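# Move the table caddy from desk to counter

## Task

Carry the table caddy off the desk and set it on the counter so that it stands upright, with all three of its objects still standing upright inside it. Leave nothing on the floor that was not already lying there at the start. The spice jars are glass and break if they drop more than a few centimetres or are struck hard. The utility cart can roll. At the end the gripper must be open and the robot backed away, and the robot must not have fallen over or be left leaning.

## Robot and tools

ROBOT. TidyBot++: a mobile base 0.54 m long, 0.50 m wide and 0.38 m tall on four powered casters. It carries one seven-joint arm with a two-finger gripper. The shoulder sits 0.12 m ahead of the base centre and 0.68 m above the floor. There are two cameras. base_camera (644x364) is fixed to the base and looks forward and down. wrist_camera (a 644x476 fisheye) rides on the hand and looks along it. The arm begins folded with the hand pointing down, and the hand reaches up to 0.08 m past the front of the base. Small loose objects may occasionally get nudged by an outside push.

FRAMES. Base frame: origin on the floor below the base centre, x ahead, y to the left, z up. The odometry frame is the base frame as it was when the scene began. Heading is in radians, positive to the left, -3.142 to 3.142. base_tilt is in degrees, positive when leaning forward or to the right. hand_pose is given in the base frame and is the point halfway between the finger pads. Its z axis runs out along the fingers, and the fingers close along its y axis. Odometry counts wheel turns, so slipping shows up as distance travelled, and it drifts by a few cm and degrees over many moves.

execute_actions. "actions" is a list holding one action, or none (an empty list only returns state and images). An action may contain:
- "base": exactly one relative move, counted from where the base last reported itself. translate_m is metres straight ahead (negative backs up), -2 to 2. strafe_m is metres sideways, left positive, -2 to 2. rotate_rad is radians of turn in place, counter-clockwise from above positive, -6.3 to 6.3.
- "joints": absolute targets by name, in radians except gripper_pos. joint_2_rad is limited to ±2.249, joint_4_rad to ±2.579 and joint_6_rad to ±2.099. joint_1, 3, 5 and 7 take any angle but go the short way round, so turn them in steps under half a turn. gripper_pos goes from 0 (open, about 85 mm gap) to 1 (closed). The gap is roughly 85 x (1 - gripper_pos) mm. joint_1_rad positive turns the arm clockwise seen from above, the opposite sense to rotate_rad. With the hand down, joint_7_rad positive turns it counter-clockwise from above, and at 1.57 the fingers open toward left and right. Done tolerances: ±0.039 for joints 1 to 4, ±0.056 for joints 5 to 7, ±0.03 for the gripper.
- "speeds": caps on this action's top speed only. translate_m and strafe_m take 0.05 to 0.5 m/s, rotate_rad takes 0.1 to 1.57 rad/s, and the maximum is the default.
All motions start together. An action runs at most 15 s. A base move needing more than 8.667 s at its top speed is refused. Unknown keys or out-of-range numbers reject the whole call and nothing moves. Anything you leave out may keep pushing toward its previous target. "cameras" is a list drawn from "base_camera", "wrist_camera" and "all". Leaving it out, null or ["all"] gives all cameras, and [] gives none. If a result reports a stop, the remaining motion calls in that reply are skipped.

wait: seconds from 0 to 10. Nothing new is commanded, and it returns state and images. zoom_image: camera plus region [x0, y0, x1, y1] in pixels of that camera's latest full image, at most 504x504. finished_scene: pass the scene number. It is final, so only call it once the caddy is settled, the gripper is open and the robot is clear. A reply with no tool call ends the session.

ARM GEOMETRY. Segment lengths: upper arm 0.42 m, forearm 0.31 m, hand 0.31 m. With joint_1_rad 0, joint_3_rad 3.14 and joint_5_rad 0, the arm moves in the x-z plane. Measured from vertical (forward positive), the upper arm is at j2, the forearm at j2 - j4, and the hand at j2 - j4 - j6. The hand's reach ahead of the shoulder is the sum of length x sin(angle), and its height is the sum of length x cos(angle). A downward-pointing hand reaches no higher than about 0.94 m above the floor, and only near the base. Closed fingertips extend 20 mm beyond the hand point. Joints move at up to 1.39 rad/s (1.22 for joints 5 to 7).

RESULT LINES. base_status and joint_status report how each motion ended. done: reached the target (for the base, the wheels turned that far, even with slipping). off_target: came to rest short and may still be pushing. contact_stop or time_out: the old target is dropped and the joint holds where it is. A blocked base can read done after stopping well short. joint command not followed, with a cause: line: the self-collision check withheld the arm targets, and not_followed joints may be retried on later actions. The gripper still moves in that case. on_its_own lists motion you did not command. Gripper at 1 reading done means it holds nothing; off_target at some reading means it is gripping an object. motor_effort is a percentage of maximum, with the peak from the last action in brackets, and it is noisy. Motor temperatures are listed per joint. MOTOR HOT appears at 60 °C. An OVER-TEMPERATURE FAULT at 75 °C makes the arm sag and reports limit_stop_at_motor_heat, after which you should resend the targets. ARM HIT means the arm struck the base or itself hard. Torque fault limits are 104.5 N m for joints 1 to 4 (warning at 56.7) and 51.3 N m for joints 5 to 7 (warning at 29.4). A fault freezes the arm and gripper for 10 s while the base keeps going. The pictures line names the cameras in the order of the images.

ACCURACY. Friction and sag usually leave the hand 1 to 2 cm off, and more when stretched out or loaded. To correct, resend each joint its previous command plus (desired minus read). While holding something, never command a joint to the angle it currently reads. hand_pose may itself be off by a centimetre or two, so check with the cameras. Calibration for both cameras (K, distortion, T_world_to_cam) is available and roughly accurate. The wrist camera's pose is less certain because it depends on joint readings.

CAUTIONS. Lower the jars gently and never knock them. Do not drive while the arm is caught on something about 0.8 m up or higher, since that can tip the robot. Retracting the arm or backing off fixes a lean. Pushing or pulling sideways on a raised hand can lift wheels. Watch that the cart does not roll away, and keep any blocked motion from shoving hard.

Each tool is called after "Request:" in YAML: its name, and indented under it one key for each argument.

## Session

Request:
execute_actions:
  actions: []

Scene clock: 0.00 s.
Motor temperatures (°C, as the motors report them): [31 29 28 26 39 34 35]
base_odometry: x=+0.000 y=+0.000 heading=+0.000 (m, m, rad; odometry frame)
base_tilt: forward=-0.6 right=-0.1 (deg)
base_status: not commanded
joint_positions: joint_1_rad=+0.008 joint_2_rad=-0.346 joint_3_rad=+3.110 joint_4_rad=-2.542 joint_5_rad=+0.002 joint_6_rad=-0.824 joint_7_rad=+1.604 gripper_pos=+0.000
joint_status: not commanded
motor_effort: joint_1_rad=+0 joint_2_rad=-2 joint_3_rad=+1 joint_4_rad=+16 joint_5_rad=+0 joint_6_rad=+1 joint_7_rad=-1 (%)
hand_pose: x=+0.2684 y=+0.0031 z=+0.5844 quat_wxyz=(+0.006, +0.998, +0.028, +0.060) (m; base frame)
pictures: base_camera, wrist_camera
Images, in order (width x height): base_camera 644x364, wrist_camera 644x476.

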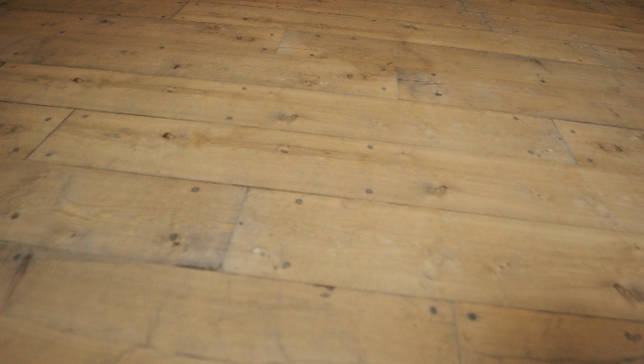

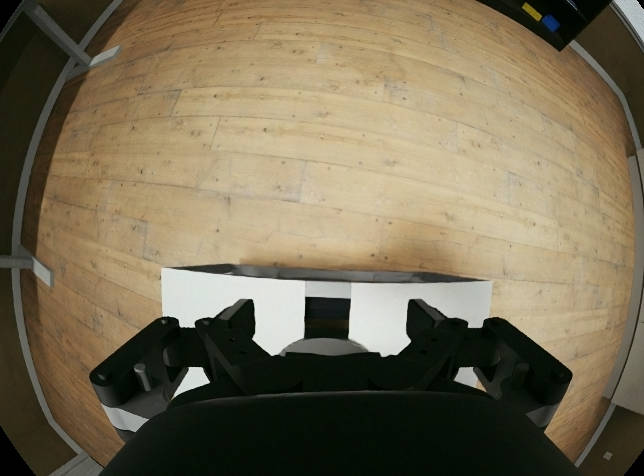

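Request:
execute_actions:
  actions:
    - {"joints":{"joint_2_rad":-0.35,"joint_4_rad":-2.0,"joint_6_rad":-0.2}}
  cameras: ["wrist_camera"]

Scene clock: 5.20 s.
Motor temperatures (°C, as the motors report them): [31 29 28 26 39 34 35]
base_odometry: x=+0.000 y=+0.000 heading=+0.000 (m, m, rad; odometry frame)
base_tilt: forward=-0.6 right=-0.1 (deg)
base_status: not commanded
joint_positions: joint_1_rad=+0.008 joint_2_rad=-0.346 joint_3_rad=+3.110 joint_4_rad=-2.013 joint_5_rad=+0.002 joint_6_rad=-0.226 joint_7_rad=+1.604 gripper_pos=+0.000
joint_status: all done
motor_effort: joint_1_rad=+1(0) joint_2_rad=-11(11) joint_3_rad=+0(0) joint_4_rad=+24(24) joint_5_rad=+0(0) joint_6_rad=+8(8) joint_7_rad=-1(1) (%)
hand_pose: x=+0.5840 y=+0.0140 z=+0.9483 quat_wxyz=(+0.008, +0.811, +0.026, +0.584) (m; base frame)
pictures: wrist_camera
camera_calibration (this result's frames):
wrist_camera: T_world_to_cam=[[0.019376, -0.997919, 0.0614931, -0.0581274], [-0.364195, -0.0643236, -0.929099, 1.14113], [0.931121, -0.00439323, -0.364683, -0.0606814], [0, 0, 0, 1]] pos_world=[0.473221, 0.0151285, 1.04167]
Images, in order (width x height): wrist_camera 644x476.

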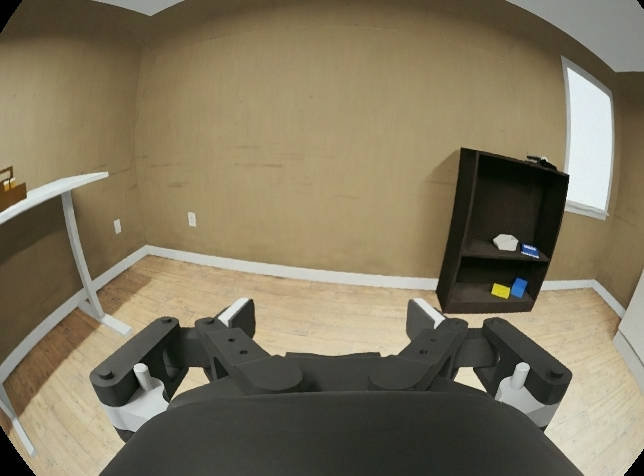

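Request:
execute_actions:
  actions:
    - {"base":{"rotate_rad":1.3},"joints":{"joint_2_rad":-0.35,"joint_4_rad":-1.5,"joint_6_rad":-0.8}}

Scene clock: 9.30 s.
Motor temperatures (°C, as the motors report them): [31 29 28 26 39 34 35]
base_odometry: x=+0.000 y=+0.000 heading=+1.299 (m, m, rad; odometry frame)
base_tilt: forward=-0.6 right=-0.1 (deg)
base_status: done
joint_positions: joint_1_rad=+0.007 joint_2_rad=-0.346 joint_3_rad=+3.110 joint_4_rad=-1.516 joint_5_rad=+0.002 joint_6_rad=-0.769 joint_7_rad=+1.604 gripper_pos=+0.000
joint_status: all done
motor_effort: joint_1_rad=+1(1) joint_2_rad=-8(12) joint_3_rad=+1(3) joint_4_rad=+22(25) joint_5_rad=-1(1) joint_6_rad=+8(9) joint_7_rad=-1(1) (%)
hand_pose: x=+0.5558 y=+0.0155 z=+1.0881 quat_wxyz=(+0.008, +0.824, +0.026, +0.566) (m; base frame)
pictures: base_camera, wrist_camera
camera_calibration (this result's frames):
wrist_camera: T_world_to_cam=[[0.0224963, -0.997849, 0.0615787, -0.0665367], [-0.405343, -0.0654083, -0.911822, 1.265], [0.913888, -0.00444784, -0.405942, 0.0710522], [0, 0, 0, 1]] pos_world=[0.449321, 0.0166638, 1.18639]
Images, in order (width x height): base_camera 644x364, wrist_camera 644x476.

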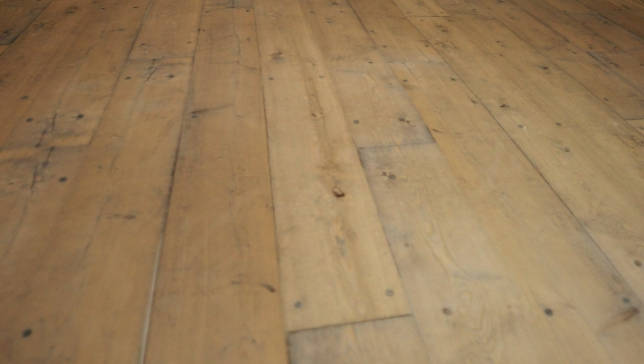

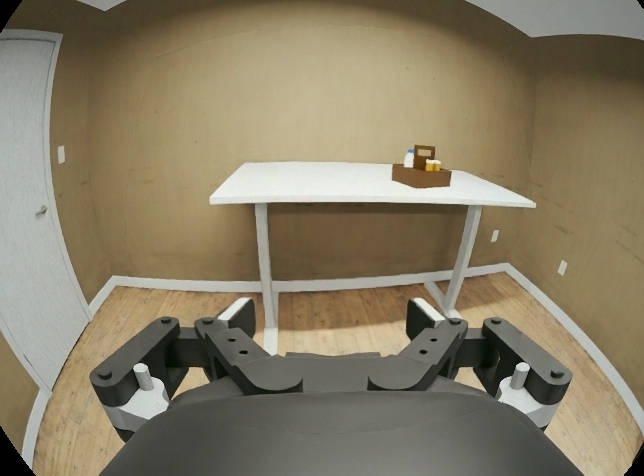

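Request:
zoom_image:
  camera: "wrist_camera"
  region: [370, 130, 480, 210]

Region (370, 130, 480, 210) of wrist_camera's 644x476 image, scaled by 4.582; it fills the top 367 rows of this view, and the rest is white.

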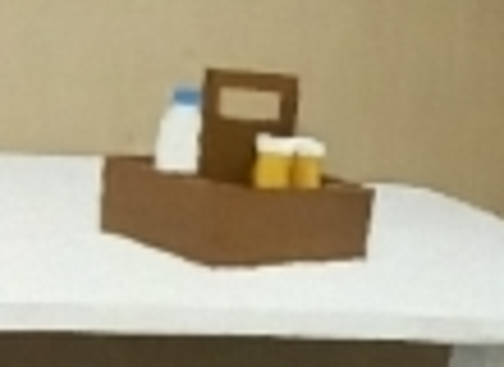

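Request:
execute_actions:
  actions:
    - {"joints":{"joint_1_rad":3.0}}
  cameras: ["wrist_camera"]

Scene clock: 19.77 s.
Motor temperatures (°C, as the motors report them): [31 29 28 26 39 34 35]
base_odometry: x=+0.000 y=+0.000 heading=+1.299 (m, m, rad; odometry frame)
base_tilt: forward=-0.6 right=-0.1 (deg)
base_status: not commanded
joint_positions: joint_1_rad=+2.990 joint_2_rad=-0.346 joint_3_rad=+3.110 joint_4_rad=-1.516 joint_5_rad=+0.002 joint_6_rad=-0.769 joint_7_rad=+1.604 gripper_pos=+0.000
joint_status: all done
motor_effort: joint_1_rad=+1(1) joint_2_rad=-8(9) joint_3_rad=+0(1) joint_4_rad=+22(22) joint_5_rad=+0(0) joint_6_rad=+7(8) joint_7_rad=-1(0) (%)
hand_pose: x=-0.3099 y=-0.0841 z=+1.0881 quat_wxyz=(+0.565, +0.091, -0.819, +0.037) (m; base frame)
pictures: wrist_camera
camera_calibration (this result's frames):
wrist_camera: T_world_to_cam=[[-0.179402, 0.981847, 0.0615786, -0.0425107], [0.389978, 0.128443, -0.911822, 1.17036], [-0.903179, -0.139569, -0.405942, 0.287283], [0, 0, 0, 1]] pos_world=[-0.204572, -0.0684898, 1.18639]
Images, in order (width x height): wrist_camera 644x476.

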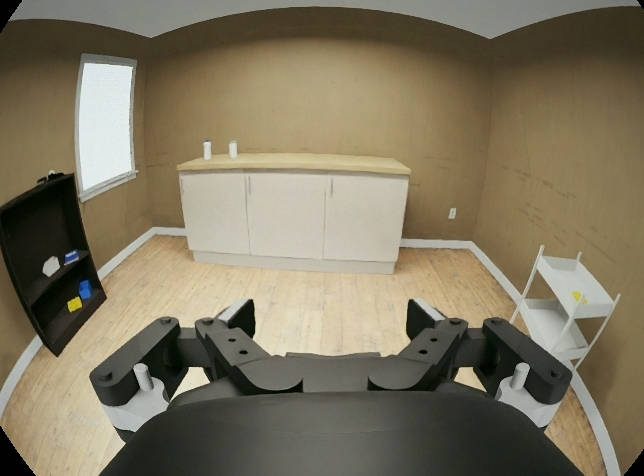

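Request:
execute_actions:
  actions:
    - {"base":{"rotate_rad":-0.24},"joints":{"joint_1_rad":0.0,"joint_2_rad":-0.1,"joint_4_rad":-0.9,"joint_6_rad":-1.4}}
  cameras: []

Request:
execute_actions:
  actions:
    - {"base":{"translate_m":0.8}}

Scene clock: 45.23 s.
Motor temperatures (°C, as the motors report them): [31 29 28 26 39 34 35]
base_odometry: x=+0.000 y=+0.000 heading=+1.061 (m, m, rad; odometry frame)
base_tilt: forward=-0.6 right=-0.1 (deg)
base_status: done
joint_positions: joint_1_rad=+0.010 joint_2_rad=-0.117 joint_3_rad=+3.110 joint_4_rad=-0.919 joint_5_rad=+0.002 joint_6_rad=-1.368 joint_7_rad=+1.604 gripper_pos=+0.000
joint_status: all done
motor_effort: joint_1_rad=+0(0) joint_2_rad=-14(14) joint_3_rad=-1(1) joint_4_rad=+18(23) joint_5_rad=+0(0) joint_6_rad=+7(8) joint_7_rad=-1(1) (%)
hand_pose: x=+0.5526 y=+0.0121 z=+1.1425 quat_wxyz=(+0.005, +0.884, +0.025, +0.467) (m; base frame)
pictures: none
No camera images: the call's "cameras" was empty. Leave "cameras" out to get every camera's image.

Scene clock: 48.20 s.
Motor temperatures (°C, as the motors report them): [31 29 28 26 39 34 35]
base_odometry: x=+0.390 y=+0.699 heading=+1.062 (m, m, rad; odometry frame)
base_tilt: forward=-0.6 right=-0.1 (deg)
base_status: done
joint_positions: joint_1_rad=+0.009 joint_2_rad=-0.098 joint_3_rad=+3.110 joint_4_rad=-0.915 joint_5_rad=+0.002 joint_6_rad=-1.370 joint_7_rad=+1.604 gripper_pos=+0.000
joint_status: not commanded
motor_effort: joint_1_rad=+0(1) joint_2_rad=-15(18) joint_3_rad=+0(2) joint_4_rad=+18(19) joint_5_rad=+0(1) joint_6_rad=+7(7) joint_7_rad=-1(1) (%)
hand_pose: x=+0.5606 y=+0.0121 z=+1.1355 quat_wxyz=(+0.005, +0.888, +0.025, +0.459) (m; base frame)
pictures: base_camera, wrist_camera
camera_calibration (this result's frames):
wrist_camera: T_world_to_cam=[[0.0332209, -0.998093, 0.0520219, -0.0681299], [-0.617681, -0.0614236, -0.784026, 1.28385], [0.785727, -0.00608684, -0.618544, 0.399173], [0, 0, 0, 1]] pos_world=[0.48163, 0.0132881, 1.25702]
Images, in order (width x height): base_camera 644x364, wrist_camera 644x476.

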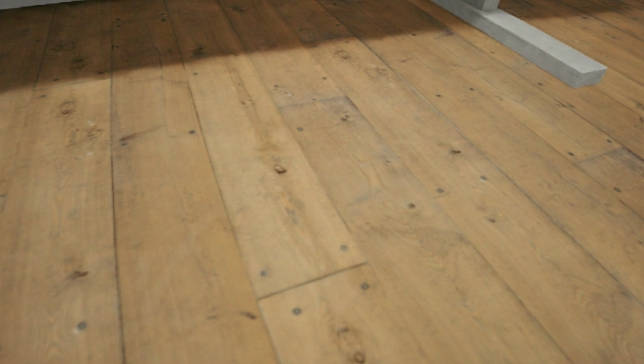

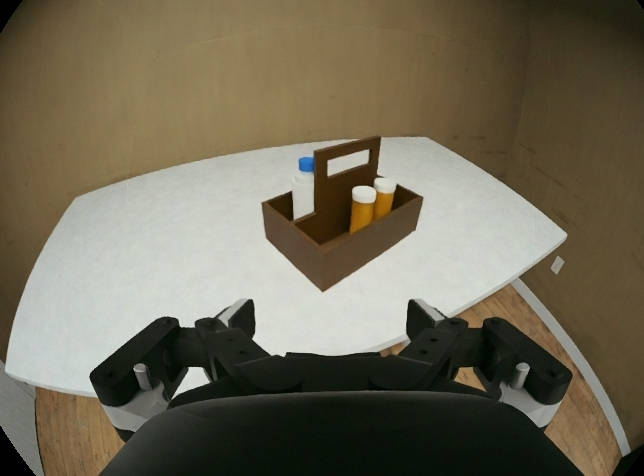

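Request:
zoom_image:
  camera: "wrist_camera"
  region: [250, 120, 440, 300]

Region (250, 120, 440, 300) of wrist_camera's 644x476 image, scaled by 2.653; it fills the top 477 rows of this view, and the rest is white.

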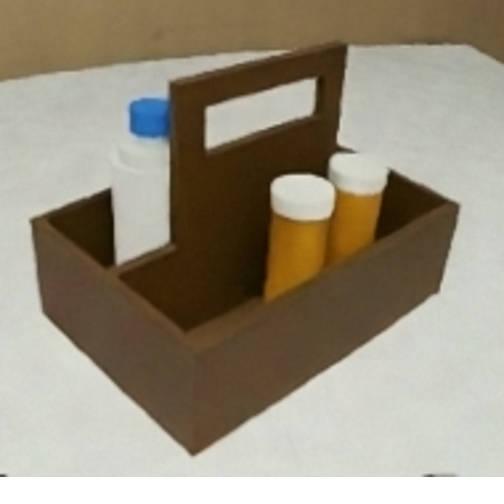

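Request:
execute_actions:
  actions:
    - {"base":{"rotate_rad":-0.81},"joints":{"joint_1_rad":-1.222,"joint_3_rad":3.16,"joint_5_rad":1.058,"joint_6_rad":-1.56,"joint_7_rad":0.751,"gripper_pos":0.3}}
  cameras: []

Request:
execute_actions:
  actions:
    - {"base":{"translate_m":-0.1},"joints":{"joint_2_rad":0.39,"joint_4_rad":-0.50}}

Scene clock: 138.03 s.
Motor temperatures (°C, as the motors report them): [31 29 28 26 39 34 35]
base_odometry: x=+0.390 y=+0.699 heading=+0.253 (m, m, rad; odometry frame)
base_tilt: forward=-0.6 right=-0.1 (deg)
base_status: done
joint_positions: joint_1_rad=-1.211 joint_2_rad=-0.098 joint_3_rad=+3.136 joint_4_rad=-0.915 joint_5_rad=+1.034 joint_6_rad=-1.527 joint_7_rad=+0.777 gripper_pos=+0.300
joint_status: all done
motor_effort: joint_1_rad=+1(1) joint_2_rad=-12(16) joint_3_rad=-1(3) joint_4_rad=+16(19) joint_5_rad=+6(6) joint_6_rad=+6(7) joint_7_rad=-1(1) (%)
hand_pose: x=+0.4748 y=+0.1959 z=+1.2089 quat_wxyz=(-0.036, +0.819, +0.000, +0.572) (m; base frame)
pictures: none
No camera images: the call's "cameras" was empty. Leave "cameras" out to get every camera's image.

Scene clock: 140.07 s.
Motor temperatures (°C, as the motors report them): [31 29 28 26 39 34 35]
base_odometry: x=+0.293 y=+0.674 heading=+0.252 (m, m, rad; odometry frame)
base_tilt: forward=-0.6 right=-0.1 (deg)
base_status: done
joint_positions: joint_1_rad=-1.215 joint_2_rad=+0.397 joint_3_rad=+3.141 joint_4_rad=-0.518 joint_5_rad=+1.036 joint_6_rad=-1.529 joint_7_rad=+0.777 gripper_pos=+0.300
joint_status: all done
motor_effort: joint_1_rad=+0(1) joint_2_rad=-33(38) joint_3_rad=+2(2) joint_4_rad=+17(18) joint_5_rad=+6(7) joint_6_rad=+5(6) joint_7_rad=-1(1) (%)
hand_pose: x=+0.5492 y=+0.3940 z=+1.1435 quat_wxyz=(+0.002, +0.830, +0.025, +0.557) (m; base frame)
pictures: base_camera, wrist_camera
camera_calibration (this result's frames):
wrist_camera: T_world_to_cam=[[0.0265145, -0.998397, 0.050009, 0.319097], [-0.423612, -0.0565345, -0.904078, 1.33528], [0.905456, 0.00278678, -0.424432, 0.124157], [0, 0, 0, 1]] pos_world=[0.444761, 0.393729, 1.24393]
Images, in order (width x height): base_camera 644x364, wrist_camera 644x476.

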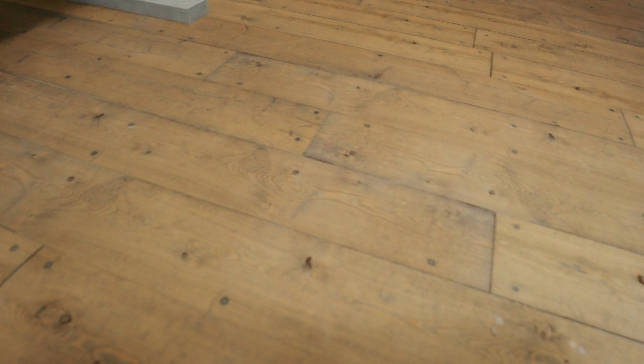

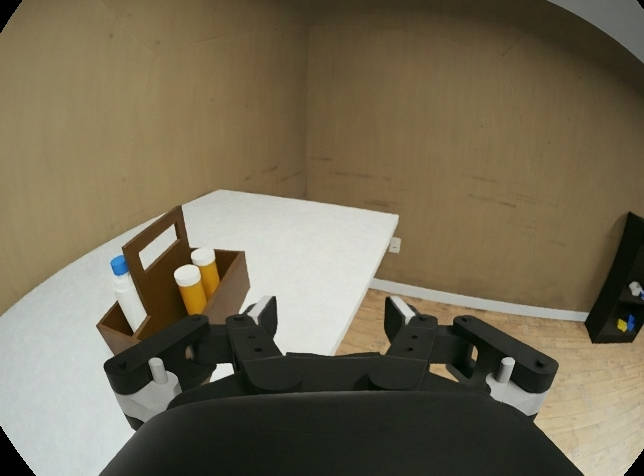

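Request:
execute_actions:
  actions:
    - {"base":{"strafe_m":0.245},"joints":{"joint_1_rad":-1.229,"joint_2_rad":0.365,"joint_4_rad":-0.495,"joint_5_rad":1.08,"joint_6_rad":-1.591,"joint_7_rad":0.725},"speeds":{"strafe_m":0.25}}

Scene clock: 145.03 s.
Motor temperatures (°C, as the motors report them): [31 29 28 26 39 34 35]
base_odometry: x=+0.231 y=+0.911 heading=+0.253 (m, m, rad; odometry frame)
base_tilt: forward=-0.6 right=-0.1 (deg)
base_status: done
joint_positions: joint_1_rad=-1.222 joint_2_rad=+0.367 joint_3_rad=+3.142 joint_4_rad=-0.508 joint_5_rad=+1.060 joint_6_rad=-1.564 joint_7_rad=+0.750 gripper_pos=+0.300
joint_status: all done
motor_effort: joint_1_rad=+1(3) joint_2_rad=-31(35) joint_3_rad=+1(2) joint_4_rad=+16(18) joint_5_rad=+6(6) joint_6_rad=+5(6) joint_7_rad=-2(1) (%)
hand_pose: x=+0.5411 y=+0.3696 z=+1.1605 quat_wxyz=(-0.005, +0.828, -0.006, +0.561) (m; base frame)
pictures: base_camera, wrist_camera
camera_calibration (this result's frames):
wrist_camera: T_world_to_cam=[[-0.0162138, -0.99986, 0.0042438, 0.370855], [-0.417438, 0.00291234, -0.908701, 1.32586], [0.908561, -0.0165051, -0.417427, 0.136104], [0, 0, 0, 1]] pos_world=[0.435818, 0.369187, 1.26005]
Images, in order (width x height): base_camera 644x364, wrist_camera 644x476.

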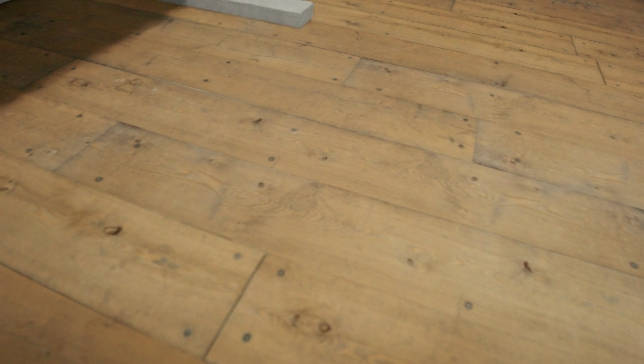

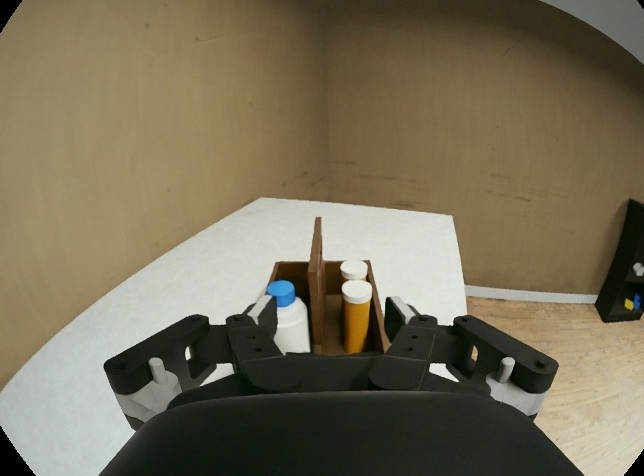

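Request:
zoom_image:
  camera: "wrist_camera"
  region: [250, 200, 420, 370]

Region (250, 200, 420, 370) of wrist_camera's 644x476 image, scaled by 2.965.

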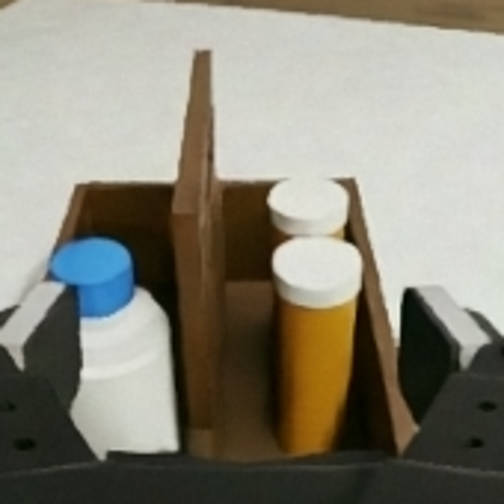

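Request:
execute_actions:
  actions:
    - {"base":{"strafe_m":0.014}}
  cameras: []

Request:
execute_actions:
  actions:
    - {"base":{"translate_m":0.12},"speeds":{"translate_m":0.2}}
  cameras: ["wrist_camera"]

Scene clock: 173.17 s.
Motor temperatures (°C, as the motors report them): [31 30 28 26 39 34 35]
base_odometry: x=+0.227 y=+0.925 heading=+0.253 (m, m, rad; odometry frame)
base_tilt: forward=-0.6 right=-0.1 (deg)
base_status: done
joint_positions: joint_1_rad=-1.225 joint_2_rad=+0.369 joint_3_rad=+3.142 joint_4_rad=-0.508 joint_5_rad=+1.061 joint_6_rad=-1.564 joint_7_rad=+0.750 gripper_pos=+0.300
joint_status: not commanded
motor_effort: joint_1_rad=+0(2) joint_2_rad=-33(35) joint_3_rad=+1(2) joint_4_rad=+16(17) joint_5_rad=+6(7) joint_6_rad=+5(6) joint_7_rad=-1(1) (%)
hand_pose: x=+0.5404 y=+0.3716 z=+1.1596 quat_wxyz=(-0.005, +0.828, -0.004, +0.561) (m; base frame)
pictures: none
No camera images: the call's "cameras" was empty. Leave "cameras" out to get every camera's image.

Scene clock: 174.53 s.
Motor temperatures (°C, as the motors report them): [31 30 28 26 39 34 35]
base_odometry: x=+0.344 y=+0.955 heading=+0.253 (m, m, rad; odometry frame)
base_tilt: forward=-0.6 right=-0.1 (deg)
base_status: done
joint_positions: joint_1_rad=-1.227 joint_2_rad=+0.368 joint_3_rad=+3.142 joint_4_rad=-0.508 joint_5_rad=+1.061 joint_6_rad=-1.564 joint_7_rad=+0.750 gripper_pos=+0.300
joint_status: not commanded
motor_effort: joint_1_rad=-1(2) joint_2_rad=-32(33) joint_3_rad=+1(2) joint_4_rad=+16(17) joint_5_rad=+6(6) joint_6_rad=+5(6) joint_7_rad=-1(1) (%)
hand_pose: x=+0.5396 y=+0.3720 z=+1.1600 quat_wxyz=(-0.005, +0.828, -0.004, +0.561) (m; base frame)
pictures: wrist_camera
camera_calibration (this result's frames):
wrist_camera: T_world_to_cam=[[-0.011678, -0.999918, 0.00520131, 0.369718], [-0.41767, 0.000151672, -0.908599, 1.3258], [0.908524, -0.0127831, -0.417638, 0.136239], [0, 0, 0, 1]] pos_world=[0.43429, 0.371228, 1.2596]
Images, in order (width x height): wrist_camera 644x476.

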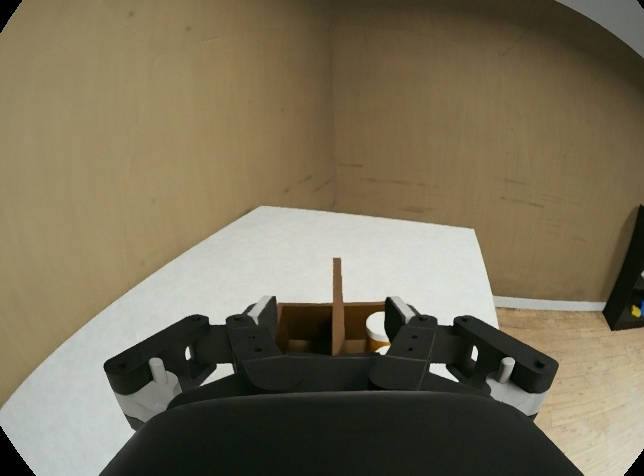

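Request:
execute_actions:
  actions:
    - {"base":{"translate_m":0.077},"speeds":{"translate_m":0.2},"joints":{"gripper_pos":0.15}}
  cameras: []

Request:
execute_actions:
  actions:
    - {"base":{"strafe_m":-0.005},"joints":{"joint_2_rad":0.29,"joint_4_rad":-0.75,"joint_5_rad":1.085,"joint_6_rad":-1.459,"joint_7_rad":0.597}}
  cameras: ["wrist_camera"]

Scene clock: 188.13 s.
Motor temperatures (°C, as the motors report them): [31 30 28 26 39 34 35]
base_odometry: x=+0.418 y=+0.975 heading=+0.253 (m, m, rad; odometry frame)
base_tilt: forward=-0.6 right=-0.1 (deg)
base_status: done
joint_positions: joint_1_rad=-1.225 joint_2_rad=+0.368 joint_3_rad=+3.143 joint_4_rad=-0.508 joint_5_rad=+1.061 joint_6_rad=-1.564 joint_7_rad=+0.750 gripper_pos=+0.150
joint_status: all done
motor_effort: joint_1_rad=+1(3) joint_2_rad=-31(34) joint_3_rad=+1(3) joint_4_rad=+16(17) joint_5_rad=+6(7) joint_6_rad=+5(6) joint_7_rad=-1(1) (%)
hand_pose: x=+0.5404 y=+0.3708 z=+1.1602 quat_wxyz=(-0.005, +0.828, -0.005, +0.561) (m; base frame)
pictures: none
No camera images: the call's "cameras" was empty. Leave "cameras" out to get every camera's image.

Scene clock: 189.43 s.
Motor temperatures (°C, as the motors report them): [31 30 28 26 39 34 35]
base_odometry: x=+0.420 y=+0.970 heading=+0.253 (m, m, rad; odometry frame)
base_tilt: forward=-0.6 right=-0.1 (deg)
base_status: done
joint_positions: joint_1_rad=-1.225 joint_2_rad=+0.308 joint_3_rad=+3.143 joint_4_rad=-0.735 joint_5_rad=+1.061 joint_6_rad=-1.491 joint_7_rad=+0.623 gripper_pos=+0.150
joint_status: all done
motor_effort: joint_1_rad=+0(3) joint_2_rad=-30(37) joint_3_rad=+1(3) joint_4_rad=+18(18) joint_5_rad=+7(7) joint_6_rad=+4(6) joint_7_rad=-1(1) (%)
hand_pose: x=+0.5413 y=+0.3759 z=+1.1229 quat_wxyz=(+0.001, +0.830, +0.002, +0.557) (m; base frame)
pictures: wrist_camera
camera_calibration (this result's frames):
wrist_camera: T_world_to_cam=[[-0.00939754, -0.999679, 0.0235103, 0.351942], [-0.426045, -0.0172677, -0.904537, 1.29938], [0.904653, -0.0185169, -0.425746, 0.132543], [0, 0, 0, 1]] pos_world=[0.436996, 0.376721, 1.22349]
Images, in order (width x height): wrist_camera 644x476.

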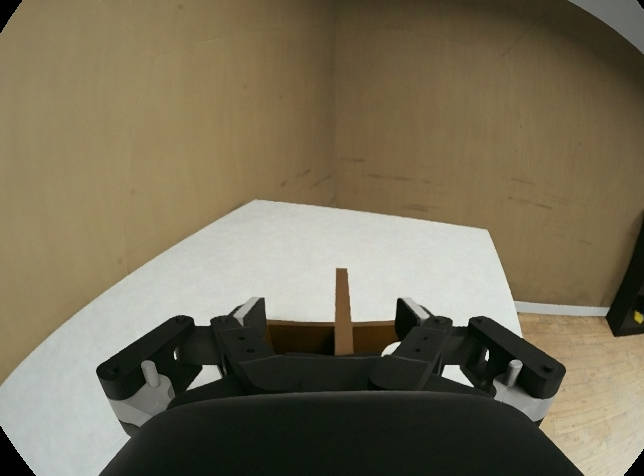

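Request:
execute_actions:
  actions:
    - {"joints":{"joint_2_rad":0.231,"joint_4_rad":-0.935,"joint_5_rad":1.10,"joint_6_rad":-1.395,"joint_7_rad":0.481}}
  cameras: ["wrist_camera"]

Scene clock: 193.73 s.
Motor temperatures (°C, as the motors report them): [31 30 28 26 39 34 35]
base_odometry: x=+0.420 y=+0.970 heading=+0.253 (m, m, rad; odometry frame)
base_tilt: forward=-0.6 right=-0.1 (deg)
base_status: not commanded
joint_positions: joint_1_rad=-1.226 joint_2_rad=+0.233 joint_3_rad=+3.143 joint_4_rad=-0.901 joint_5_rad=+1.088 joint_6_rad=-1.409 joint_7_rad=+0.505 gripper_pos=+0.150
joint_status: all done
motor_effort: joint_1_rad=+1(2) joint_2_rad=-26(31) joint_3_rad=+1(1) joint_4_rad=+16(18) joint_5_rad=+6(8) joint_6_rad=+1(4) joint_7_rad=+0(1) (%)
hand_pose: x=+0.5393 y=+0.3670 z=+1.1158 quat_wxyz=(-0.018, +0.821, -0.006, +0.571) (m; base frame)
pictures: wrist_camera
camera_calibration (this result's frames):
wrist_camera: T_world_to_cam=[[-0.000983994, -0.999842, -0.0177401, 0.38475], [-0.395178, 0.016685, -0.918453, 1.27831], [0.918604, 0.00610676, -0.395132, 0.0804758], [0, 0, 0, 1]] pos_world=[0.431612, 0.362869, 1.21269]
Images, in order (width x height): wrist_camera 644x476.

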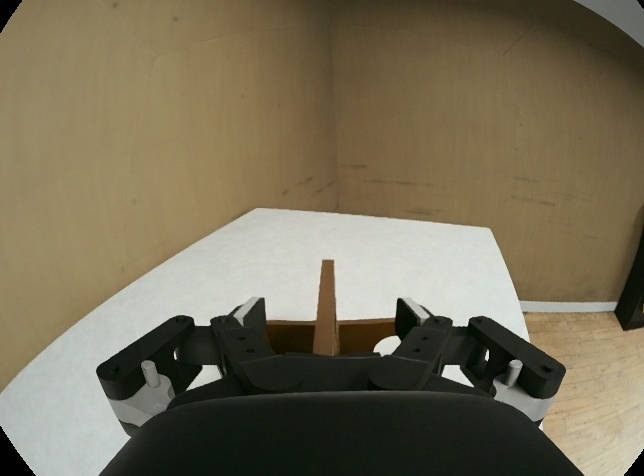

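Request:
execute_actions:
  actions:
    - {"joints":{"joint_4_rad":-0.86}}
  cameras: []

Request:
execute_actions:
  actions:
    - {"base":{"translate_m":-0.032}}
  cameras: []

Request:
execute_actions:
  actions:
    - {"joints":{"joint_2_rad":0.255,"joint_4_rad":-0.935,"joint_5_rad":1.065,"joint_6_rad":-1.45,"joint_7_rad":0.481}}
  cameras: ["wrist_camera"]

Scene clock: 205.50 s.
Motor temperatures (°C, as the motors report them): [31 30 28 26 39 34 35]
base_odometry: x=+0.420 y=+0.970 heading=+0.253 (m, m, rad; odometry frame)
base_tilt: forward=-0.6 right=-0.1 (deg)
base_status: not commanded
joint_positions: joint_1_rad=-1.226 joint_2_rad=+0.233 joint_3_rad=+3.143 joint_4_rad=-0.874 joint_5_rad=+1.088 joint_6_rad=-1.409 joint_7_rad=+0.505 gripper_pos=+0.150
joint_status: all done
motor_effort: joint_1_rad=+0(1) joint_2_rad=-28(30) joint_3_rad=+1(1) joint_4_rad=+19(19) joint_5_rad=+8(8) joint_6_rad=+4(4) joint_7_rad=-1(0) (%)
hand_pose: x=+0.5390 y=+0.3662 z=+1.1264 quat_wxyz=(-0.028, +0.818, -0.013, +0.575) (m; base frame)
pictures: none
No camera images: the call's "cameras" was empty. Leave "cameras" out to get every camera's image.

Scene clock: 206.33 s.
Motor temperatures (°C, as the motors report them): [31 30 28 26 39 34 35]
base_odometry: x=+0.389 y=+0.962 heading=+0.254 (m, m, rad; odometry frame)
base_tilt: forward=-0.6 right=-0.1 (deg)
base_status: done
joint_positions: joint_1_rad=-1.232 joint_2_rad=+0.232 joint_3_rad=+3.144 joint_4_rad=-0.874 joint_5_rad=+1.088 joint_6_rad=-1.409 joint_7_rad=+0.505 gripper_pos=+0.150
joint_status: not commanded
motor_effort: joint_1_rad=+0(2) joint_2_rad=-29(33) joint_3_rad=+1(1) joint_4_rad=+18(20) joint_5_rad=+7(8) joint_6_rad=+4(4) joint_7_rad=-1(1) (%)
hand_pose: x=+0.5369 y=+0.3681 z=+1.1269 quat_wxyz=(-0.030, +0.818, -0.011, +0.575) (m; base frame)
pictures: none
No camera images: the call's "cameras" was empty. Leave "cameras" out to get every camera's image.

Scene clock: 207.30 s.
Motor temperatures (°C, as the motors report them): [31 30 28 26 39 34 35]
base_odometry: x=+0.389 y=+0.962 heading=+0.254 (m, m, rad; odometry frame)
base_tilt: forward=-0.6 right=-0.1 (deg)
base_status: not commanded
joint_positions: joint_1_rad=-1.236 joint_2_rad=+0.237 joint_3_rad=+3.144 joint_4_rad=-0.917 joint_5_rad=+1.088 joint_6_rad=-1.418 joint_7_rad=+0.505 gripper_pos=+0.150
joint_status: all done
motor_effort: joint_1_rad=+1(4) joint_2_rad=-25(30) joint_3_rad=+2(3) joint_4_rad=+17(19) joint_5_rad=+7(8) joint_6_rad=+4(3) joint_7_rad=-1(0) (%)
hand_pose: x=+0.5359 y=+0.3705 z=+1.1068 quat_wxyz=(-0.010, +0.824, +0.001, +0.567) (m; base frame)
pictures: wrist_camera
camera_calibration (this result's frames):
wrist_camera: T_world_to_cam=[[0.00157774, -0.999994, 0.00305122, 0.363812], [-0.404706, -0.0034287, -0.91444, 1.27676], [0.914445, 0.000207902, -0.404709, 0.0950148], [0, 0, 0, 1]] pos_world=[0.429253, 0.368168, 1.20486]
Images, in order (width x height): wrist_camera 644x476.

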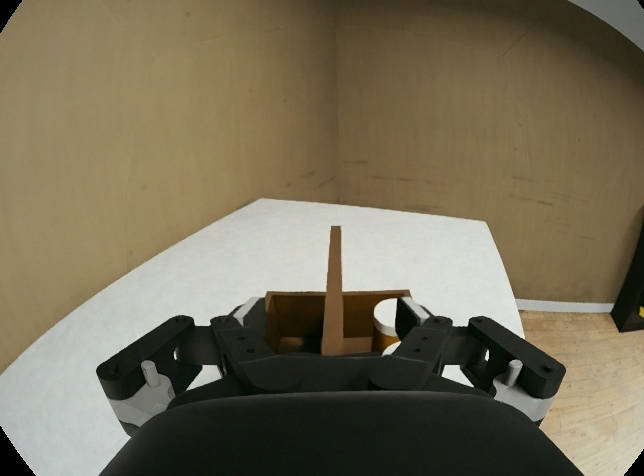

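Request:
execute_actions:
  actions:
    - {"joints":{"joint_1_rad":-1.218,"joint_2_rad":0.265,"joint_4_rad":-0.938,"joint_5_rad":1.054,"joint_6_rad":-1.457}}
  cameras: ["wrist_camera"]

Scene clock: 215.83 s.
Motor temperatures (°C, as the motors report them): [31 30 28 26 39 34 35]
base_odometry: x=+0.389 y=+0.962 heading=+0.254 (m, m, rad; odometry frame)
base_tilt: forward=-0.6 right=-0.1 (deg)
base_status: not commanded
joint_positions: joint_1_rad=-1.236 joint_2_rad=+0.238 joint_3_rad=+3.144 joint_4_rad=-0.917 joint_5_rad=+1.087 joint_6_rad=-1.420 joint_7_rad=+0.505 gripper_pos=+0.150
joint_status: all done
motor_effort: joint_1_rad=+4(4) joint_2_rad=-23(26) joint_3_rad=+3(3) joint_4_rad=+15(17) joint_5_rad=+6(7) joint_6_rad=+3(4) joint_7_rad=-1(1) (%)
hand_pose: x=+0.5360 y=+0.3703 z=+1.1059 quat_wxyz=(-0.009, +0.824, +0.001, +0.566) (m; base frame)
pictures: wrist_camera
camera_calibration (this result's frames):
wrist_camera: T_world_to_cam=[[-0.000253687, -0.99999, 0.00439894, 0.363019], [-0.406459, -0.00391606, -0.913661, 1.27622], [0.913669, -0.00201977, -0.406454, 0.0976963], [0, 0, 0, 1]] pos_world=[0.429562, 0.36821, 1.20415]
Images, in order (width x height): wrist_camera 644x476.

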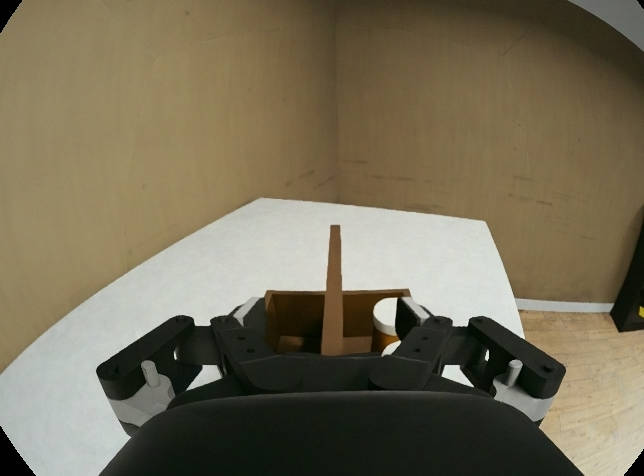

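Request:
execute_actions:
  actions:
    - {"base":{"translate_m":-0.012},"joints":{"joint_1_rad":-1.228},"speeds":{"translate_m":0.05}}
  cameras: ["wrist_camera"]

Scene clock: 225.30 s.
Motor temperatures (°C, as the motors report them): [31 30 28 26 39 34 35]
base_odometry: x=+0.377 y=+0.959 heading=+0.254 (m, m, rad; odometry frame)
base_tilt: forward=-0.6 right=-0.1 (deg)
base_status: done
joint_positions: joint_1_rad=-1.233 joint_2_rad=+0.244 joint_3_rad=+3.148 joint_4_rad=-0.920 joint_5_rad=+1.083 joint_6_rad=-1.424 joint_7_rad=+0.501 gripper_pos=+0.150
joint_status: all done
motor_effort: joint_1_rad=+1(4) joint_2_rad=-27(29) joint_3_rad=+1(3) joint_4_rad=+16(18) joint_5_rad=+5(7) joint_6_rad=+2(4) joint_7_rad=-1(0) (%)
hand_pose: x=+0.5385 y=+0.3696 z=+1.1001 quat_wxyz=(-0.004, +0.827, -0.002, +0.563) (m; base frame)
pictures: wrist_camera
camera_calibration (this result's frames):
wrist_camera: T_world_to_cam=[[-0.0104367, -0.999889, 0.0106198, 0.361025], [-0.413456, -0.00535486, -0.910508, 1.27279], [0.910464, -0.0138935, -0.413354, 0.106758], [0, 0, 0, 1]] pos_world=[0.432813, 0.369284, 1.19918]
Images, in order (width x height): wrist_camera 644x476.

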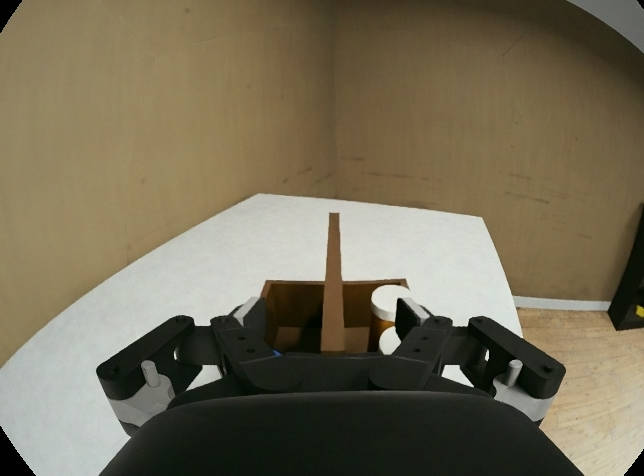

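Request:
execute_actions:
  actions:
    - {"joints":{"joint_2_rad":0.248,"joint_4_rad":-0.888,"joint_5_rad":1.075,"joint_6_rad":-1.44}}
  cameras: []

Request:
execute_actions:
  actions:
    - {"joints":{"gripper_pos":1.0}}
  cameras: ["wrist_camera"]

Scene clock: 231.50 s.
Motor temperatures (°C, as the motors report them): [31 30 28 26 39 34 35]
base_odometry: x=+0.377 y=+0.959 heading=+0.254 (m, m, rad; odometry frame)
base_tilt: forward=-0.6 right=-0.1 (deg)
base_status: not commanded
joint_positions: joint_1_rad=-1.233 joint_2_rad=+0.244 joint_3_rad=+3.148 joint_4_rad=-0.903 joint_5_rad=+1.083 joint_6_rad=-1.424 joint_7_rad=+0.501 gripper_pos=+0.150
joint_status: all done
motor_effort: joint_1_rad=+0(0) joint_2_rad=-29(30) joint_3_rad=+1(1) joint_4_rad=+19(18) joint_5_rad=+7(8) joint_6_rad=+4(4) joint_7_rad=-1(0) (%)
hand_pose: x=+0.5385 y=+0.3695 z=+1.1068 quat_wxyz=(-0.010, +0.825, -0.006, +0.565) (m; base frame)
pictures: none
No camera images: the call's "cameras" was empty. Leave "cameras" out to get every camera's image.

Scene clock: 232.53 s.
Motor temperatures (°C, as the motors report them): [31 30 28 26 39 34 35]
base_odometry: x=+0.377 y=+0.959 heading=+0.254 (m, m, rad; odometry frame)
base_tilt: forward=-0.6 right=-0.1 (deg)
base_status: not commanded
joint_positions: joint_1_rad=-1.232 joint_2_rad=+0.244 joint_3_rad=+3.148 joint_4_rad=-0.903 joint_5_rad=+1.083 joint_6_rad=-1.425 joint_7_rad=+0.501 gripper_pos=+0.926
joint_status: gripper_pos off_target (ended at +0.926, target +1.000)
motor_effort: joint_1_rad=+0(2) joint_2_rad=-29(30) joint_3_rad=+0(1) joint_4_rad=+18(20) joint_5_rad=+6(8) joint_6_rad=+4(6) joint_7_rad=-3(2) (%)
hand_pose: x=+0.5386 y=+0.3690 z=+1.1068 quat_wxyz=(-0.010, +0.825, -0.007, +0.565) (m; base frame)
pictures: wrist_camera
camera_calibration (this result's frames):
wrist_camera: T_world_to_cam=[[-0.011468, -0.999918, -0.00563897, 0.378904], [-0.408402, 0.00983131, -0.912749, 1.27303], [0.91273, -0.00816442, -0.408481, 0.100757], [0, 0, 0, 1]] pos_world=[0.432289, 0.36718, 1.20525]
Images, in order (width x height): wrist_camera 644x476.

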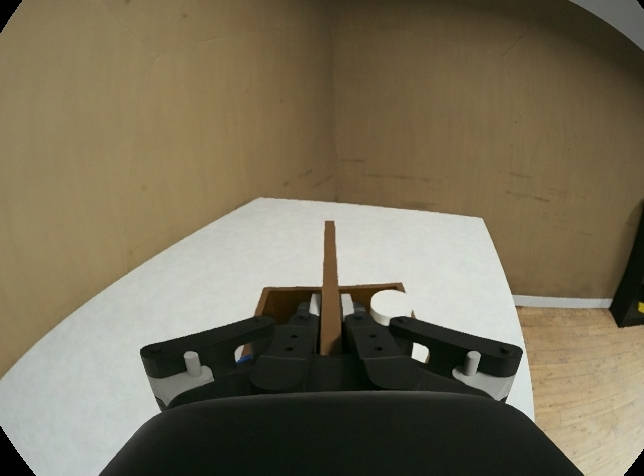

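Request:
execute_actions:
  actions:
    - {"joints":{"joint_2_rad":0.235,"joint_4_rad":-0.735,"joint_5_rad":1.08,"joint_6_rad":-1.52,"joint_7_rad":0.682,"gripper_pos":1.0}}
  cameras: ["wrist_camera"]

Scene clock: 240.63 s.
Motor temperatures (°C, as the motors report them): [31 30 28 26 39 34 35]
base_odometry: x=+0.377 y=+0.959 heading=+0.254 (m, m, rad; odometry frame)
base_tilt: forward=-0.6 right=-0.1 (deg)
base_status: not commanded
joint_positions: joint_1_rad=-1.231 joint_2_rad=+0.256 joint_3_rad=+3.148 joint_4_rad=-0.766 joint_5_rad=+1.071 joint_6_rad=-1.506 joint_7_rad=+0.656 gripper_pos=+0.926
joint_status: gripper_pos off_target (ended at +0.926, target +1.000); the others done
motor_effort: joint_1_rad=+0(1) joint_2_rad=-32(36) joint_3_rad=+1(2) joint_4_rad=+20(23) joint_5_rad=+11(12) joint_6_rad=+7(7) joint_7_rad=-1(1) (%)
hand_pose: x=+0.5329 y=+0.3507 z=+1.1363 quat_wxyz=(+0.010, +0.828, +0.007, +0.560) (m; base frame)
pictures: wrist_camera
camera_calibration (this result's frames):
wrist_camera: T_world_to_cam=[[-0.0124513, -0.998992, 0.0431241, 0.30544], [-0.419941, -0.0339154, -0.906918, 1.31272], [0.907466, -0.0294018, -0.419095, 0.140125], [0, 0, 0, 1]] pos_world=[0.427909, 0.353774, 1.23608]
Images, in order (width x height): wrist_camera 644x476.

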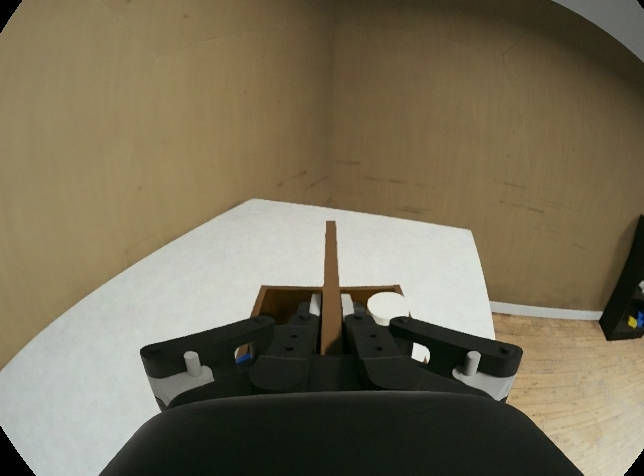

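Request:
execute_actions:
  actions:
    - {"base":{"strafe_m":-0.4},"joints":{"joint_2_rad":0.22,"joint_4_rad":-0.722,"joint_6_rad":-1.49,"gripper_pos":1.0},"speeds":{"strafe_m":0.3}}
  cameras: ["wrist_camera"]

Scene clock: 250.13 s.
Motor temperatures (°C, as the motors report them): [31 30 28 26 39 34 35]
base_odometry: x=+0.478 y=+0.571 heading=+0.254 (m, m, rad; odometry frame)
base_tilt: forward=-0.6 right=-0.1 (deg)
base_status: done
joint_positions: joint_1_rad=-1.231 joint_2_rad=+0.242 joint_3_rad=+3.148 joint_4_rad=-0.755 joint_5_rad=+1.070 joint_6_rad=-1.506 joint_7_rad=+0.656 gripper_pos=+0.926
joint_status: gripper_pos off_target (ended at +0.926, target +1.000); the others done
motor_effort: joint_1_rad=+0(3) joint_2_rad=-32(38) joint_3_rad=+1(4) joint_4_rad=+20(22) joint_5_rad=+11(12) joint_6_rad=+7(9) joint_7_rad=-1(1) (%)
hand_pose: x=+0.5305 y=+0.3439 z=+1.1470 quat_wxyz=(+0.000, +0.826, +0.000, +0.563) (m; base frame)
pictures: wrist_camera
camera_calibration (this result's frames):
wrist_camera: T_world_to_cam=[[-0.012417, -0.999762, 0.0179288, 0.327291], [-0.412797, -0.0112057, -0.910754, 1.31402], [0.910738, -0.0187097, -0.41256, 0.133709], [0, 0, 0, 1]] pos_world=[0.424714, 0.34444, 1.24604]
Images, in order (width x height): wrist_camera 644x476.

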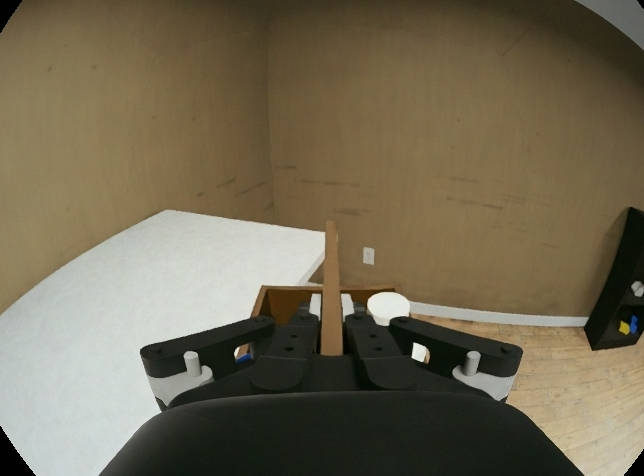

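Request:
execute_actions:
  actions:
    - {"base":{"rotate_rad":-1.914},"speeds":{"rotate_rad":0.9}}

Scene clock: 254.47 s.
Motor temperatures (°C, as the motors report them): [31 30 28 26 39 34 35]
base_odometry: x=+0.478 y=+0.571 heading=-1.660 (m, m, rad; odometry frame)
base_tilt: forward=-0.6 right=-0.1 (deg)
base_status: done
joint_positions: joint_1_rad=-1.224 joint_2_rad=+0.243 joint_3_rad=+3.149 joint_4_rad=-0.755 joint_5_rad=+1.069 joint_6_rad=-1.506 joint_7_rad=+0.656 gripper_pos=+0.926
joint_status: not commanded
motor_effort: joint_1_rad=+0(3) joint_2_rad=-32(36) joint_3_rad=+1(4) joint_4_rad=+21(22) joint_5_rad=+10(13) joint_6_rad=+7(8) joint_7_rad=+0(0) (%)
hand_pose: x=+0.5332 y=+0.3416 z=+1.1462 quat_wxyz=(+0.003, +0.827, -0.003, +0.563) (m; base frame)
pictures: base_camera, wrist_camera
camera_calibration (this result's frames):
wrist_camera: T_world_to_cam=[[-0.0196367, -0.999619, 0.0193825, 0.327206], [-0.413488, -0.00953106, -0.91046, 1.31386], [0.910298, -0.0258928, -0.413143, 0.134253], [0, 0, 0, 1]] pos_world=[0.427478, 0.34308, 1.24534]
Images, in order (width x height): base_camera 644x364, wrist_camera 644x476.

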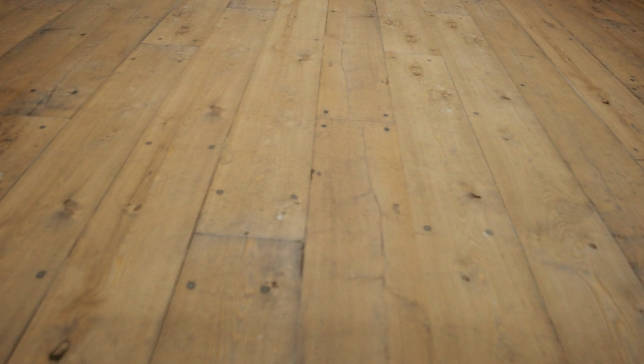

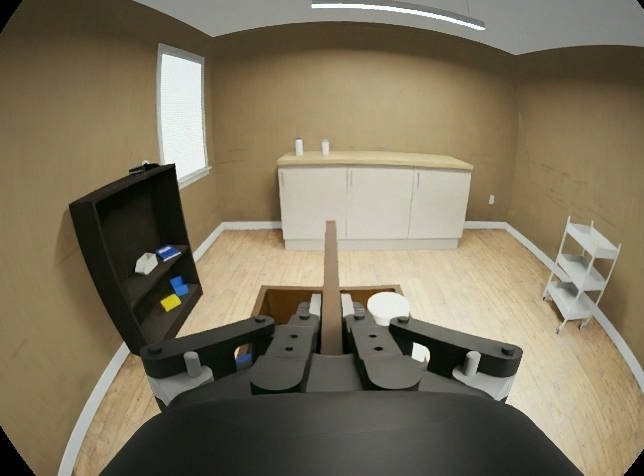

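Request:
execute_actions:
  actions:
    - {"base":{"translate_m":1.7},"joints":{"joint_1_rad":-0.75}}

Scene clock: 264.43 s.
Motor temperatures (°C, as the motors report them): [31 30 28 27 39 34 35]
base_odometry: x=+0.324 y=-1.122 heading=-1.660 (m, m, rad; odometry frame)
base_tilt: forward=-0.6 right=-0.1 (deg)
base_status: done
joint_positions: joint_1_rad=-0.754 joint_2_rad=+0.245 joint_3_rad=+3.149 joint_4_rad=-0.754 joint_5_rad=+1.069 joint_6_rad=-1.506 joint_7_rad=+0.656 gripper_pos=+0.926
joint_status: all done
motor_effort: joint_1_rad=+0(4) joint_2_rad=-33(36) joint_3_rad=+1(5) joint_4_rad=+21(21) joint_5_rad=+11(13) joint_6_rad=+7(8) joint_7_rad=+0(1) (%)
hand_pose: x=+0.6436 y=+0.1173 z=+1.1454 quat_wxyz=(+0.134, +0.803, -0.195, +0.546) (m; base frame)
pictures: base_camera, wrist_camera
camera_calibration (this result's frames):
wrist_camera: T_world_to_cam=[[-0.470345, -0.882248, 0.0203386, 0.38041], [-0.374229, 0.178531, -0.909989, 1.30875], [0.799205, -0.43562, -0.414134, 0.148308], [0, 0, 0, 1]] pos_world=[0.550169, 0.166569, 1.24463]
Images, in order (width x height): base_camera 644x364, wrist_camera 644x476.

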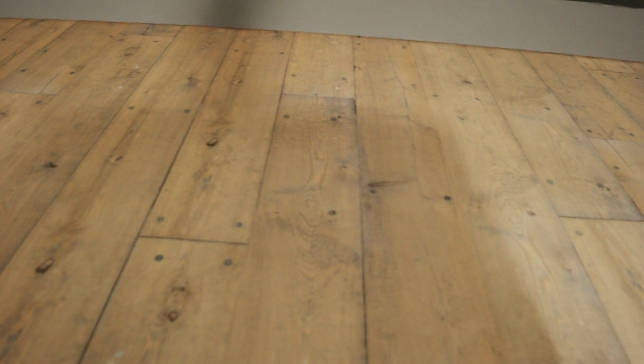

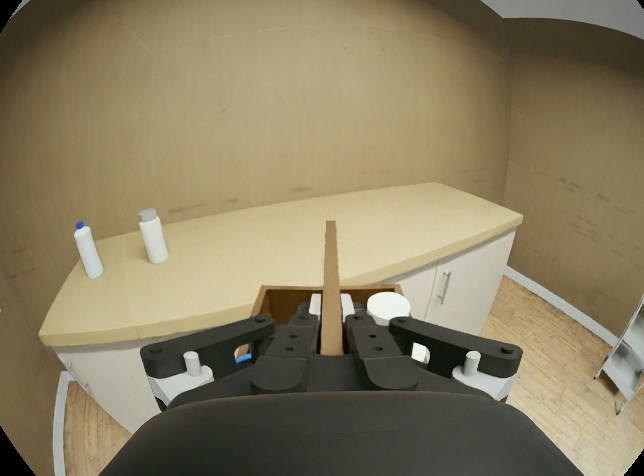

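Request:
execute_actions:
  actions:
    - {"base":{"translate_m":0.56},"joints":{"joint_1_rad":-0.40},"speeds":{"translate_m":0.3}}

Scene clock: 278.63 s.
Motor temperatures (°C, as the motors report them): [31 30 28 27 39 34 35]
base_odometry: x=+0.274 y=-1.680 heading=-1.661 (m, m, rad; odometry frame)
base_tilt: forward=-0.6 right=-0.1 (deg)
base_status: done
joint_positions: joint_1_rad=-0.404 joint_2_rad=+0.247 joint_3_rad=+3.149 joint_4_rad=-0.754 joint_5_rad=+1.069 joint_6_rad=-1.506 joint_7_rad=+0.656 gripper_pos=+0.926
joint_status: all done
motor_effort: joint_1_rad=+0(3) joint_2_rad=-33(36) joint_3_rad=+2(3) joint_4_rad=+20(21) joint_5_rad=+11(12) joint_6_rad=+7(8) joint_7_rad=+0(1) (%)
hand_pose: x=+0.6526 y=-0.0697 z=+1.1448 quat_wxyz=(+0.228, +0.757, -0.332, +0.514) (m; base frame)
pictures: base_camera, wrist_camera
camera_calibration (this result's frames):
wrist_camera: T_world_to_cam=[[-0.744788, -0.66695, 0.0216404, 0.412313], [-0.291146, 0.295603, -0.909864, 1.29877], [0.600437, -0.683956, -0.414342, 0.172048], [0, 0, 0, 1]] pos_world=[0.581914, 0.00874465, 1.24407]
Images, in order (width x height): base_camera 644x364, wrist_camera 644x476.

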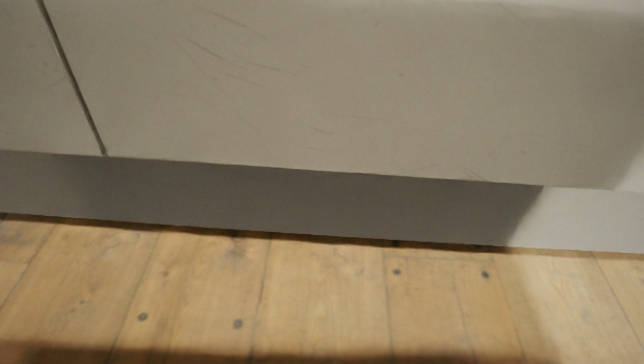

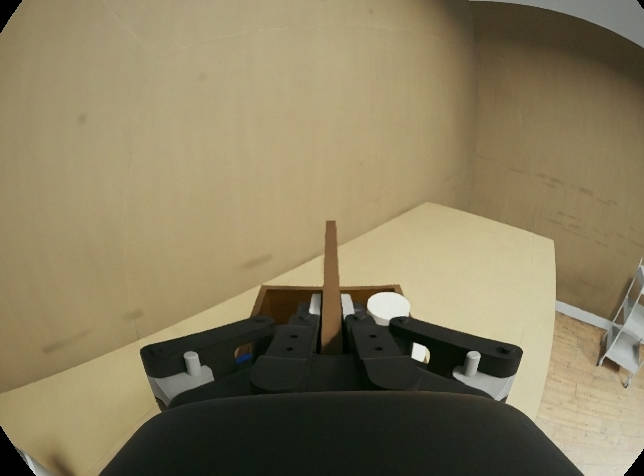

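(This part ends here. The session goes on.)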